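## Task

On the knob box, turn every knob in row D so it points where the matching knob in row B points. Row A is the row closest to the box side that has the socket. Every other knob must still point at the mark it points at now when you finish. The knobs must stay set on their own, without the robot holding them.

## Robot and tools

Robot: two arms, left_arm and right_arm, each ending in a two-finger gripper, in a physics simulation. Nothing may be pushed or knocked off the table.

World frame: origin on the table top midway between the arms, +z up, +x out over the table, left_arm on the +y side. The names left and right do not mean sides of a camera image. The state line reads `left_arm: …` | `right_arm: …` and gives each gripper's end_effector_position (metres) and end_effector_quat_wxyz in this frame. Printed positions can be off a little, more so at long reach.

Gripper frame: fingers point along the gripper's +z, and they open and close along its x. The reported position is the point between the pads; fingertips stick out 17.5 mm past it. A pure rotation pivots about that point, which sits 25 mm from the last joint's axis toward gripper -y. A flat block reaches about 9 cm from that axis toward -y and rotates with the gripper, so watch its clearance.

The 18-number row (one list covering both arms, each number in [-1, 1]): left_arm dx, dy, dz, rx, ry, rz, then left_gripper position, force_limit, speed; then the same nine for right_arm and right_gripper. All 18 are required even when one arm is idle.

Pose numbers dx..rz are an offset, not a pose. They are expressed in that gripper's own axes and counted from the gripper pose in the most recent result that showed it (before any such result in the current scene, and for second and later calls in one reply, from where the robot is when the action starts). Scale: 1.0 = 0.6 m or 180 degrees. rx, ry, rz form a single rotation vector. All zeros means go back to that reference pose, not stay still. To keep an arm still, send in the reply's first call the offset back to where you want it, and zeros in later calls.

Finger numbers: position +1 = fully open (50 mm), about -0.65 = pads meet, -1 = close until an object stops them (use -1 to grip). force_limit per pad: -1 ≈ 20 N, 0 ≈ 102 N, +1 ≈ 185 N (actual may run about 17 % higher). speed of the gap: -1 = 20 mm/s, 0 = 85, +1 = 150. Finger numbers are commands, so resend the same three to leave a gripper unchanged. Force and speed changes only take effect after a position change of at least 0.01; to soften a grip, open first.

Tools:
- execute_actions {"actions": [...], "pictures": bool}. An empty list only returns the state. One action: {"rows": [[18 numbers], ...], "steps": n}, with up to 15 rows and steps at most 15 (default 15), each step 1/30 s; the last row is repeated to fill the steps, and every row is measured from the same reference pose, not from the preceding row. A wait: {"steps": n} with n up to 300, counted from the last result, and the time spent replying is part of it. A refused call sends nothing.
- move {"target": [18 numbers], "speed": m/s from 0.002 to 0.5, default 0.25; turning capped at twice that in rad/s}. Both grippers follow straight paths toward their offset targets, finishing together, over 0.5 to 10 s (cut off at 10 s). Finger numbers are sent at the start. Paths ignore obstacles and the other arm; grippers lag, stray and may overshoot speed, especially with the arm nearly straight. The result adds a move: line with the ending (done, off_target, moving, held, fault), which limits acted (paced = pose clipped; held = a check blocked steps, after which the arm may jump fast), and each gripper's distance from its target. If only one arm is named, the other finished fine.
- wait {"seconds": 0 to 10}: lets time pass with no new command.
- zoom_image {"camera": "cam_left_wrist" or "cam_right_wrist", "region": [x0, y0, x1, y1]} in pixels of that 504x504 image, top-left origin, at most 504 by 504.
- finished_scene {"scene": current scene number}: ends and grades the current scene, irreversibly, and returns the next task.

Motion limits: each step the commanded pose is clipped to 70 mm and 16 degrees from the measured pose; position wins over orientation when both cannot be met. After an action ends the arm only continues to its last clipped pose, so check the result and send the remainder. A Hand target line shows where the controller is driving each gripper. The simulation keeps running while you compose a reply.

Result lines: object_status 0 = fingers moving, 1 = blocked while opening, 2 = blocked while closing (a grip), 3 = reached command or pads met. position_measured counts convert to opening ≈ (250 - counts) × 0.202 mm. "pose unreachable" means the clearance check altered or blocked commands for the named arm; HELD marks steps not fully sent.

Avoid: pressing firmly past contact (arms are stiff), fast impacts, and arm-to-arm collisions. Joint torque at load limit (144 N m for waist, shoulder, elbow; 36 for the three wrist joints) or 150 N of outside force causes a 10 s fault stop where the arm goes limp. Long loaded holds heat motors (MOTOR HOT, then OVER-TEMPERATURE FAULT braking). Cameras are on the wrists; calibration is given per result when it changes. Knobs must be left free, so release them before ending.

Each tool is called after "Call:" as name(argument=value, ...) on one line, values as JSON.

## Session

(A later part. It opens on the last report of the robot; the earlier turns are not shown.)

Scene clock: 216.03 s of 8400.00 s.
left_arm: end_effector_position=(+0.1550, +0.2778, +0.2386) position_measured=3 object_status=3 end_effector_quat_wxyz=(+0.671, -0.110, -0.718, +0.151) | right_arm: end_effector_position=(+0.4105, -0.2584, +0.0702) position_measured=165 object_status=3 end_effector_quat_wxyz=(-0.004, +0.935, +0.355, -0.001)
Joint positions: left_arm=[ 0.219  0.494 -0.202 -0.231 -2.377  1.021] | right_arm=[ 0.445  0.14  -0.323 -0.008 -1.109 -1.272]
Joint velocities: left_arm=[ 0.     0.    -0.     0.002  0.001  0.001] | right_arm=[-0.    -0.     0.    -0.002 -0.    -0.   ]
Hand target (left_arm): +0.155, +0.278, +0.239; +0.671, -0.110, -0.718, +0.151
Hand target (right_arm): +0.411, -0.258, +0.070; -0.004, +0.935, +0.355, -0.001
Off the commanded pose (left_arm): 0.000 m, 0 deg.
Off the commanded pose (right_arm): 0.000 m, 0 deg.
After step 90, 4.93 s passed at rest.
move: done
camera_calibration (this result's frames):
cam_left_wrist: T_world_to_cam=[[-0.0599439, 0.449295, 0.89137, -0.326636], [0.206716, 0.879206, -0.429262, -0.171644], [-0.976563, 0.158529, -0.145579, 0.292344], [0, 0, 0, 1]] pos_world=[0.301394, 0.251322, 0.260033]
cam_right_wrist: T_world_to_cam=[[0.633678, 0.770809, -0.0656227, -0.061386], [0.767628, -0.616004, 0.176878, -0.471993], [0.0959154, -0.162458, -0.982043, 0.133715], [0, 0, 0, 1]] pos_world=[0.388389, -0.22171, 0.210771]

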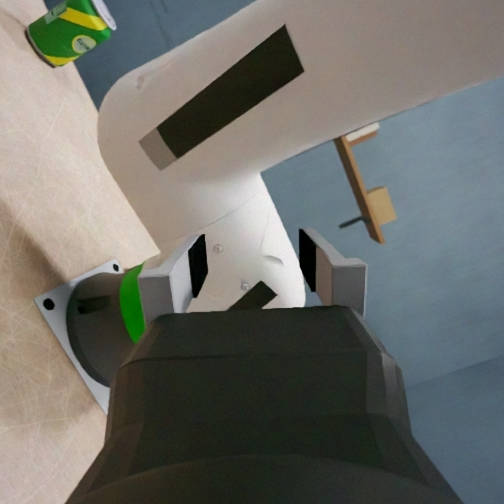

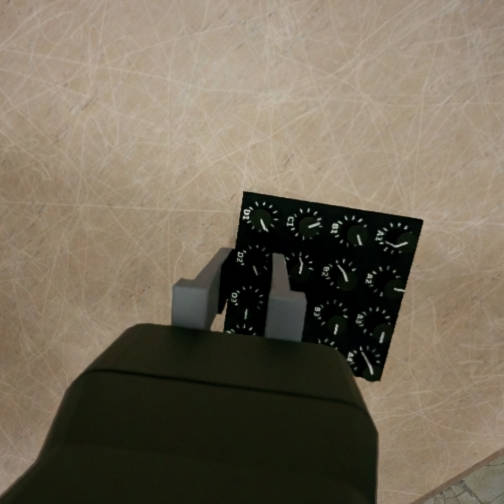

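Call:
move(target=[0,0,0,0,0,0,1,0,0, 0.0016,-0.0005,0.0277,0,0,0,-0.08,-0.9,-0.5], speed=0.04)

Call:
zoom_image(camera="cam_right_wrist", region=[190, 200, 310, 320])

Scene clock: 220.23 s of 8400.00 s.
left_arm: end_effector_position=(+0.1550, +0.2778, +0.2386) position_measured=3 object_status=3 end_effector_quat_wxyz=(+0.671, -0.110, -0.718, +0.151) | right_arm: end_effector_position=(+0.4110, -0.2575, +0.0536) position_measured=165 object_status=3 end_effector_quat_wxyz=(-0.004, +0.935, +0.355, -0.001)
Joint positions: left_arm=[ 0.219  0.494 -0.202 -0.231 -2.377  1.021] | right_arm=[ 0.446  0.161 -0.342 -0.008 -1.069 -1.273]
Joint velocities: left_arm=[ 0.    -0.     0.    -0.001  0.    -0.   ] | right_arm=[-0.     0.    -0.     0.     0.     0.001]
Hand target (left_arm): +0.155, +0.278, +0.239; +0.671, -0.110, -0.718, +0.151
Hand target (right_arm): +0.411, -0.258, +0.054; -0.004, +0.935, +0.355, -0.001
Off the commanded pose (left_arm): 0.000 m, 0 deg.
Off the commanded pose (right_arm): 0.000 m, 0 deg.
After step 90, 0.47 s passed at rest.
move: done
camera_calibration (this result's frames):
cam_left_wrist: T_world_to_cam=[[-0.0599437, 0.449295, 0.89137, -0.326636], [0.206716, 0.879205, -0.429263, -0.171644], [-0.976563, 0.158528, -0.145579, 0.292344], [0, 0, 0, 1]] pos_world=[0.301394, 0.251322, 0.260033]
cam_right_wrist: T_world_to_cam=[[0.633786, 0.770722, -0.0656014, -0.0635114], [0.767538, -0.616111, 0.176895, -0.468831], [0.0959191, -0.162465, -0.982041, 0.117526], [0, 0, 0, 1]] pos_world=[0.388825, -0.220808, 0.194183]

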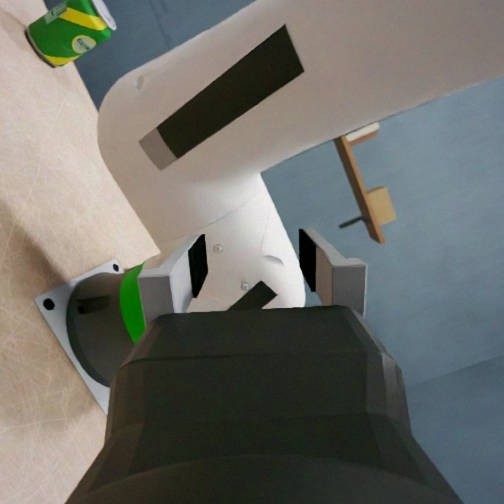

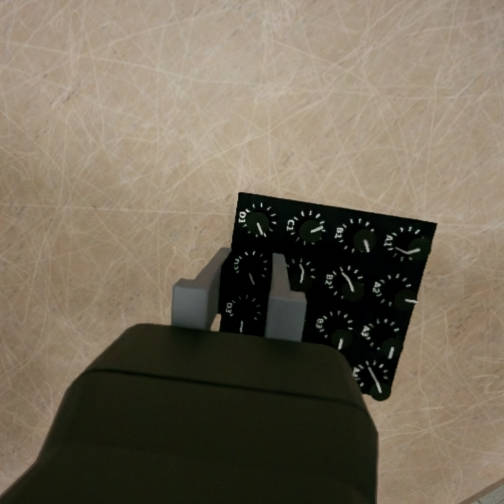

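Region (190, 200, 310, 320) of cam_right_wrist's 504x504 image, scaled by 4.200, with more detail than that image has.

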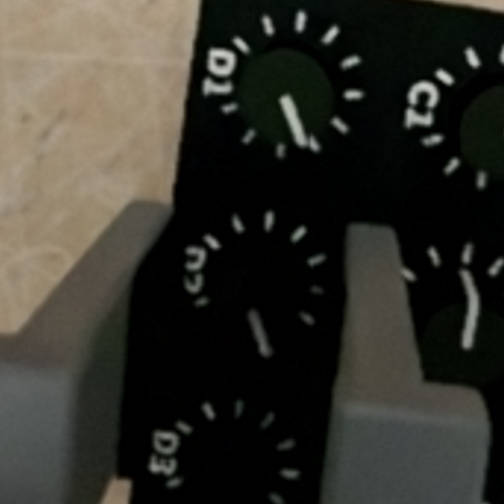

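Centered on D2. Gripping, then turning.

Call:
move(target=[0,0,0,0,0,0,1,0,0, 0,0,0,0,0,0,-1,-0.9,-1])

Scene clock: 222.63 s of 8400.00 s.
left_arm: end_effector_position=(+0.1550, +0.2778, +0.2386) position_measured=3 object_status=3 end_effector_quat_wxyz=(+0.671, -0.110, -0.718, +0.151) | right_arm: end_effector_position=(+0.4110, -0.2575, +0.0536) position_measured=203 object_status=2 end_effector_quat_wxyz=(-0.004, +0.935, +0.355, -0.001)
Joint positions: left_arm=[ 0.219  0.494 -0.202 -0.231 -2.377  1.021] | right_arm=[ 0.446  0.161 -0.342 -0.008 -1.069 -1.273]
Joint velocities: left_arm=[-0.    -0.    -0.     0.001 -0.     0.   ] | right_arm=[ 0.    -0.    -0.     0.002 -0.     0.   ]
Hand target (left_arm): +0.155, +0.278, +0.239; +0.671, -0.110, -0.718, +0.151
Hand target (right_arm): +0.411, -0.258, +0.054; -0.004, +0.935, +0.355, -0.001
Off the commanded pose (left_arm): 0.000 m, 0 deg.
Off the commanded pose (right_arm): 0.000 m, 0 deg.
move: done
camera_calibration (this result's frames):
cam_left_wrist: T_world_to_cam=[[-0.0599438, 0.449296, 0.89137, -0.326636], [0.206716, 0.879205, -0.429263, -0.171644], [-0.976563, 0.158528, -0.145579, 0.292344], [0, 0, 0, 1]] pos_world=[0.301394, 0.251322, 0.260033]
cam_right_wrist: T_world_to_cam=[[0.633781, 0.770725, -0.0656011, -0.0635128], [0.767542, -0.616107, 0.176895, -0.468827], [0.0959203, -0.162465, -0.982041, 0.117511], [0, 0, 0, 1]] pos_world=[0.388826, -0.220805, 0.194167]

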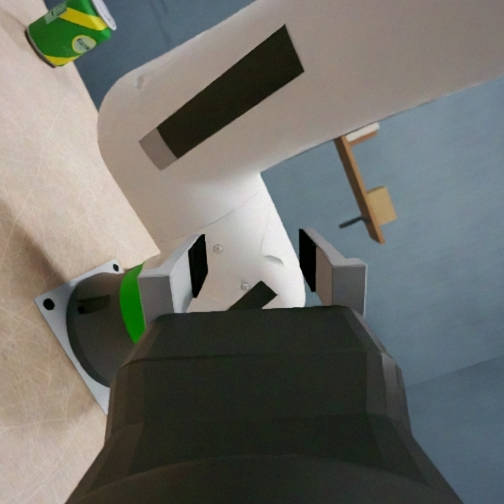

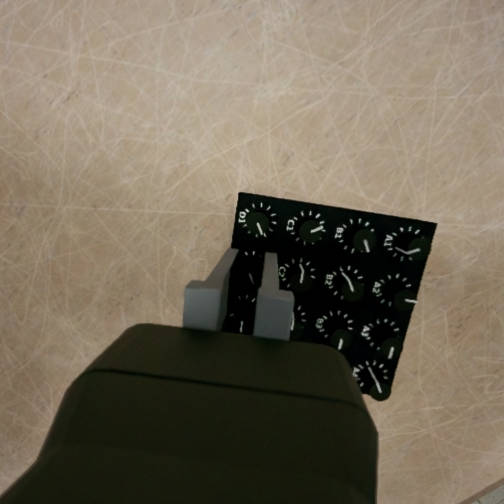

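Call:
move(target=[0,0,0,0,0,0,1,0,0, 0,0,0,0,0,-0.5,-1,-0.9,-1], speed=0.25)

Call:
move(target=[0,0,0,0,0,0,1,0,0, 0,0,0,0,0,-0.5,-1,-0.9,-1], speed=0.25)

Call:
zoom_image(camera="cam_right_wrist", region=[80, 130, 330, 350])

Scene clock: 229.57 s of 8400.00 s.
left_arm: end_effector_position=(+0.1550, +0.2778, +0.2386) position_measured=3 object_status=3 end_effector_quat_wxyz=(+0.671, -0.110, -0.718, +0.151) | right_arm: end_effector_position=(+0.4110, -0.2575, +0.0534) position_measured=203 object_status=2 end_effector_quat_wxyz=(-0.003, +0.410, +0.912, +0.002)
Joint positions: left_arm=[ 0.219  0.494 -0.202 -0.231 -2.377  1.021] | right_arm=[ 0.514  0.181 -0.318 -0.009 -1.073  0.23 ]
Joint velocities: left_arm=[-0.    -0.     0.     0.001 -0.001  0.   ] | right_arm=[-0.002 -0.001  0.001 -0.002 -0.004  0.001]
Hand target (left_arm): +0.155, +0.278, +0.239; +0.671, -0.110, -0.718, +0.151
Hand target (right_arm): +0.411, -0.258, +0.053; -0.003, +0.410, +0.912, +0.002
Off the commanded pose (left_arm): 0.000 m, 0 deg.
Off the commanded pose (right_arm): 0.000 m, 0 deg.
After step 90, 0.40 s passed at rest.
move: done
camera_calibration (this result's frames):
cam_left_wrist: T_world_to_cam=[[-0.0599438, 0.449295, 0.89137, -0.326636], [0.206716, 0.879206, -0.429263, -0.171644], [-0.976563, 0.158528, -0.145579, 0.292344], [0, 0, 0, 1]] pos_world=[0.301394, 0.251322, 0.260033]
cam_right_wrist: T_world_to_cam=[[-0.770699, 0.634368, -0.0600049, 0.478242], [0.615776, 0.76569, 0.185846, -0.051118], [0.16384, 0.106281, -0.980745, 0.1586], [0, 0, 0, 1]] pos_world=[0.374073, -0.281097, 0.193743]

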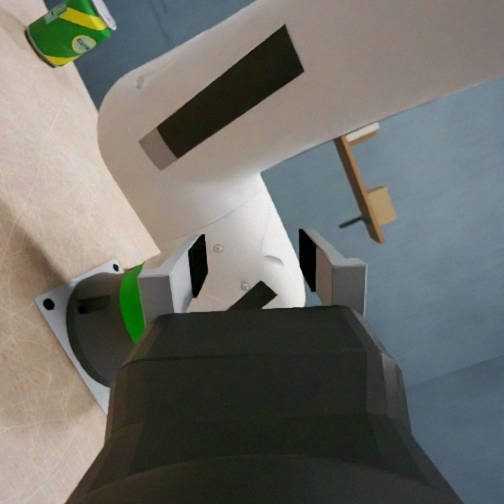

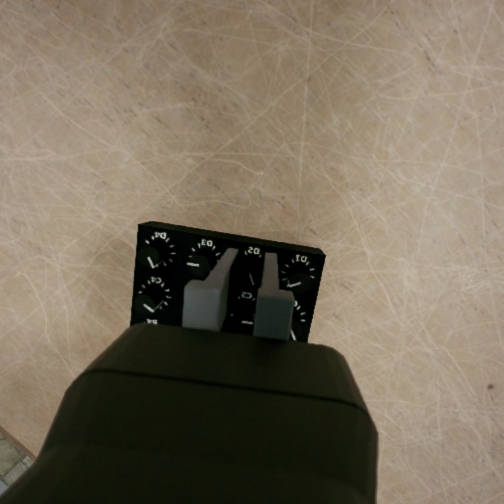

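Scene clock: 233.10 s of 8400.00 s.
left_arm: end_effector_position=(+0.1550, +0.2778, +0.2386) position_measured=3 object_status=3 end_effector_quat_wxyz=(+0.671, -0.110, -0.718, +0.151) | right_arm: end_effector_position=(+0.4110, -0.2575, +0.0534) position_measured=203 object_status=2 end_effector_quat_wxyz=(-0.001, -0.355, +0.935, +0.004)
Joint positions: left_arm=[ 0.219  0.494 -0.202 -0.231 -2.377  1.021] | right_arm=[ 0.559  0.1   -0.411 -0.009 -1.06   1.756]
Joint velocities: left_arm=[-0.    -0.    -0.     0.001  0.    -0.   ] | right_arm=[-0.    -0.002  0.003 -0.002 -0.002  0.001]
Hand target (left_arm): +0.155, +0.278, +0.239; +0.671, -0.110, -0.718, +0.151
Hand target (right_arm): +0.411, -0.257, +0.053; -0.001, -0.355, +0.935, +0.004
Off the commanded pose (left_arm): 0.000 m, 0 deg.
Off the commanded pose (right_arm): 0.000 m, 0 deg.
move: done
camera_calibration (this result's frames):
cam_right_wrist: T_world_to_cam=[[-0.634249, -0.770029, -0.0691572, 0.0610294], [-0.765999, 0.613762, 0.19116, 0.477373], [-0.104752, 0.174217, -0.97912, 0.286345], [0, 0, 0, 1]] pos_world=[0.434371, -0.295885, 0.193332]

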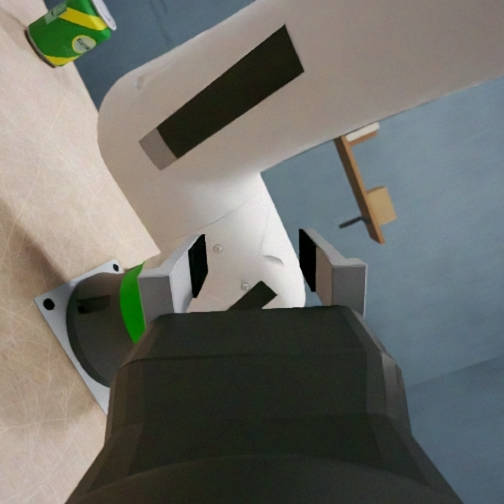

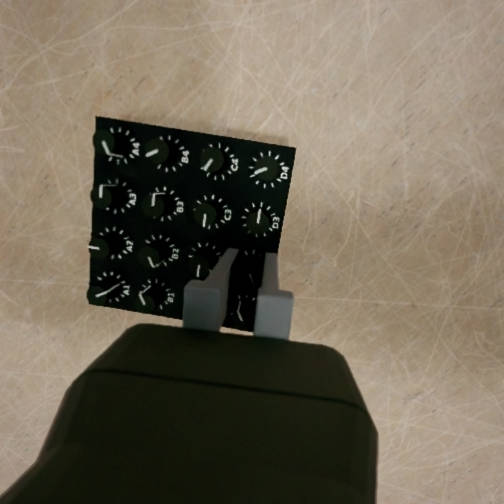

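Region (80, 130, 330, 350) of cam_right_wrist's 504x504 image, scaled by 2.016, with more detail than that image has; it fills the top 444 rows of this view, and the rest is white.

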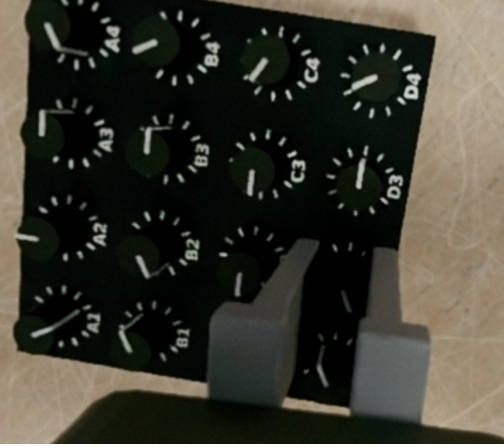

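Call:
move(target=[0,0,0,0,0,0,1,0,0, 0,0,0,0,0,0,-0.08,-0.9,-0.5])

Call:
move(target=[0,0,0,0,0,0,1,0,0, 0,0,-0.03,0,0,0,-0.08,-0.9,-0.5], speed=0.05)

Call:
move(target=[0,0,0,0,0,0,1,0,0, -0.065,0.11,-0.05,0,0,0,-0.08,-0.9,-0.5], speed=0.15)

Call:
zoom_image(camera="cam_right_wrist", region=[150, 40, 370, 260])

Scene clock: 239.50 s of 8400.00 s.
left_arm: end_effector_position=(+0.1550, +0.2778, +0.2386) position_measured=3 object_status=3 end_effector_quat_wxyz=(+0.671, -0.110, -0.718, +0.151) | right_arm: end_effector_position=(+0.4109, -0.2574, +0.0534) position_measured=165 object_status=3 end_effector_quat_wxyz=(-0.001, -0.355, +0.935, +0.004)
Joint positions: left_arm=[ 0.219  0.494 -0.202 -0.231 -2.377  1.021] | right_arm=[ 0.559  0.1   -0.411 -0.009 -1.06   1.756]
Joint velocities: left_arm=[-0.     0.     0.     0.002  0.001  0.   ] | right_arm=[-0.    -0.    -0.001  0.002 -0.    -0.   ]
Hand target (left_arm): +0.155, +0.278, +0.239; +0.671, -0.110, -0.718, +0.151
Hand target (right_arm): +0.411, -0.257, +0.053; -0.001, -0.355, +0.935, +0.004
Off the commanded pose (left_arm): 0.000 m, 0 deg.
Off the commanded pose (right_arm): 0.000 m, 0 deg.
After step 90, 2.70 s passed at rest.
move: done
camera_calibration (this result's frames):
cam_left_wrist: T_world_to_cam=[[-0.0599438, 0.449296, 0.89137, -0.326636], [0.206716, 0.879205, -0.429263, -0.171644], [-0.976563, 0.158528, -0.145579, 0.292344], [0, 0, 0, 1]] pos_world=[0.301394, 0.251322, 0.260033]
cam_right_wrist: T_world_to_cam=[[-0.634345, -0.76995, -0.0691635, 0.0610966], [-0.765899, 0.613816, 0.191386, 0.477271], [-0.104904, 0.174377, -0.979075, 0.286405], [0, 0, 0, 1]] pos_world=[0.434343, -0.295857, 0.193295]

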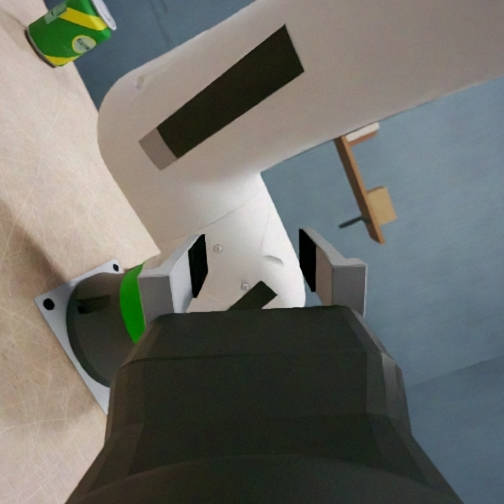

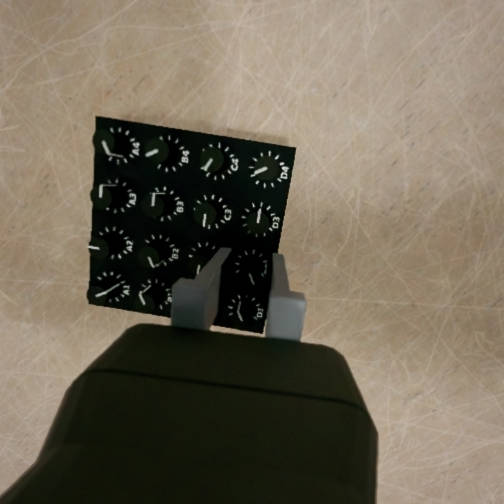

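Scene clock: 240.23 s of 8400.00 s.
left_arm: end_effector_position=(+0.1550, +0.2778, +0.2386) position_measured=3 object_status=3 end_effector_quat_wxyz=(+0.671, -0.110, -0.718, +0.151) | right_arm: end_effector_position=(+0.4110, -0.2575, +0.0713) position_measured=165 object_status=3 end_effector_quat_wxyz=(-0.001, -0.355, +0.935, +0.004)
Joint positions: left_arm=[ 0.219  0.494 -0.202 -0.231 -2.377  1.021] | right_arm=[ 0.559  0.078 -0.388 -0.009 -1.106  1.756]
Joint velocities: left_arm=[-0.     0.     0.     0.001 -0.     0.   ] | right_arm=[ 0.     0.    -0.001  0.001 -0.     0.001]
Hand target (left_arm): +0.155, +0.278, +0.239; +0.671, -0.110, -0.718, +0.151
Hand target (right_arm): +0.411, -0.257, +0.071; -0.001, -0.355, +0.935, +0.004
Off the commanded pose (left_arm): 0.000 m, 0 deg.
Off the commanded pose (right_arm): 0.000 m, 0 deg.
move: done
camera_calibration (this result's frames):
cam_left_wrist: T_world_to_cam=[[-0.0599438, 0.449295, 0.89137, -0.326636], [0.206716, 0.879206, -0.429263, -0.171644], [-0.976563, 0.158528, -0.145579, 0.292344], [0, 0, 0, 1]] pos_world=[0.301394, 0.251322, 0.260033]
cam_right_wrist: T_world_to_cam=[[-0.634196, -0.770074, -0.069156, 0.0622785], [-0.76601, 0.613655, 0.191458, 0.473916], [-0.104999, 0.174396, -0.979061, 0.304043], [0, 0, 0, 1]] pos_world=[0.434445, -0.295886, 0.211249]

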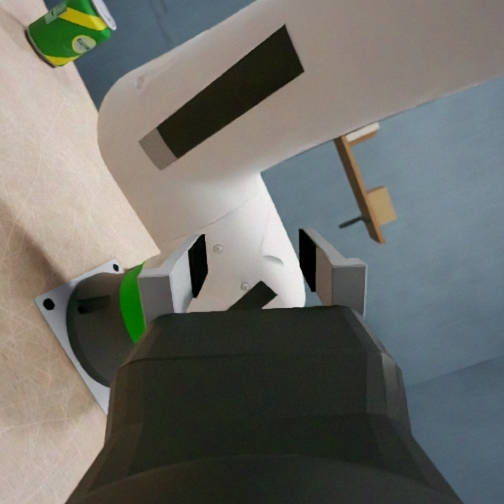

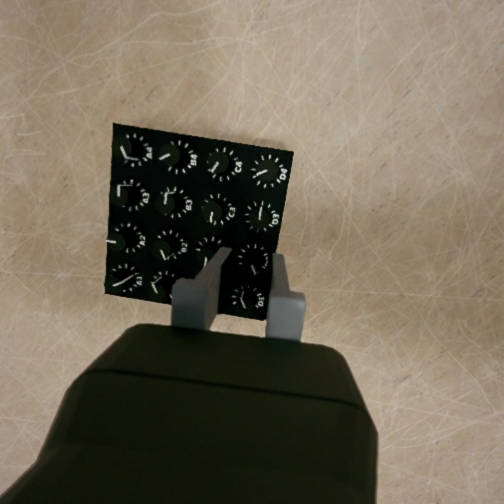

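Scene clock: 241.13 s of 8400.00 s.
left_arm: end_effector_position=(+0.1550, +0.2778, +0.2386) position_measured=3 object_status=3 end_effector_quat_wxyz=(+0.671, -0.110, -0.718, +0.151) | right_arm: end_effector_position=(+0.3964, -0.1823, +0.1015) position_measured=165 object_status=3 end_effector_quat_wxyz=(-0.002, -0.355, +0.935, +0.004)
Joint positions: left_arm=[ 0.219  0.494 -0.202 -0.231 -2.377  1.021] | right_arm=[ 0.723  0.072 -0.317 -0.01  -1.182  1.591]
Joint velocities: left_arm=[-0.    -0.    -0.     0.001  0.    -0.   ] | right_arm=[ 0.001  0.002  0.001  0.001 -0.     0.001]
Hand target (left_arm): +0.155, +0.278, +0.239; +0.671, -0.110, -0.718, +0.151
Hand target (right_arm): +0.397, -0.182, +0.102; -0.001, -0.355, +0.935, +0.004
Off the commanded pose (left_arm): 0.000 m, 0 deg.
Off the commanded pose (right_arm): 0.000 m, 0 deg.
move: done
camera_calibration (this result's frames):
cam_left_wrist: T_world_to_cam=[[-0.0599438, 0.449295, 0.89137, -0.326636], [0.206716, 0.879206, -0.429263, -0.171644], [-0.976563, 0.158528, -0.145579, 0.292344], [0, 0, 0, 1]] pos_world=[0.301394, 0.251322, 0.260033]
cam_right_wrist: T_world_to_cam=[[-0.634301, -0.770007, -0.0689265, 0.113064], [-0.76578, 0.613575, 0.192631, 0.41062], [-0.106036, 0.174968, -0.978848, 0.319417], [0, 0, 0, 1]] pos_world=[0.420031, -0.220774, 0.241355]

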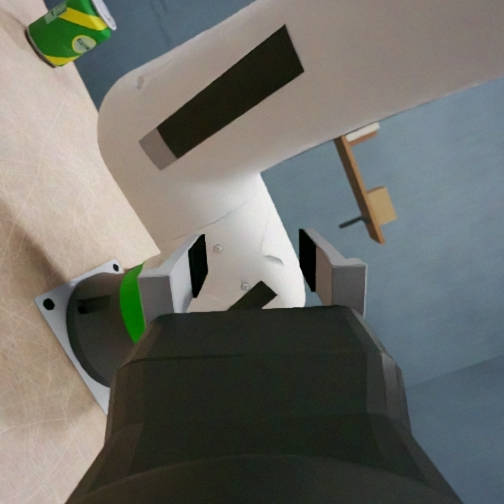

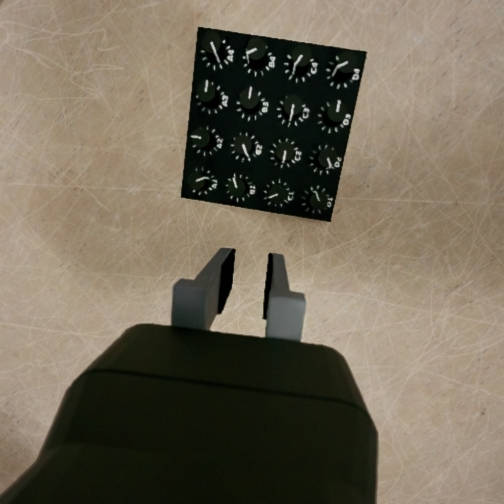

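Region (150, 40, 370, 260) of cam_right_wrist's 504x504 image, scaled by 2.291, with more detail than that image has.

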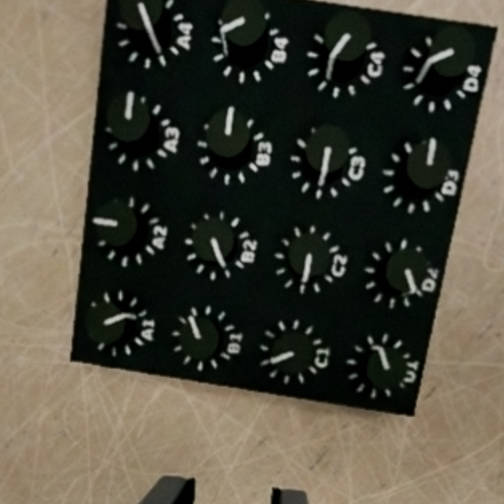

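Call:
zoom_image(camera="cam_right_wrist", region=[225, 75, 365, 185])

Region (225, 75, 365, 185) of cam_right_wrist's 504x504 image, scaled by 3.600, with more detail than that image has; it fills the top 396 rows of this view, and the rest is white.

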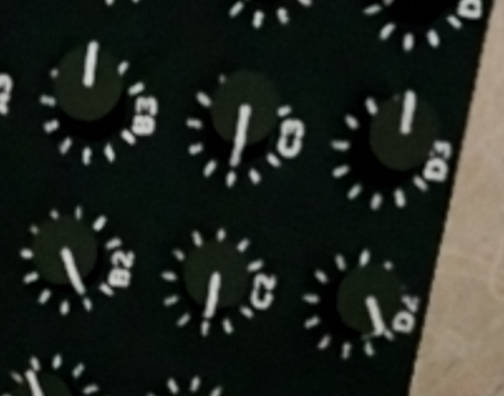

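Call:
finished_scene(scene=1)

The scene is finished: the task was done.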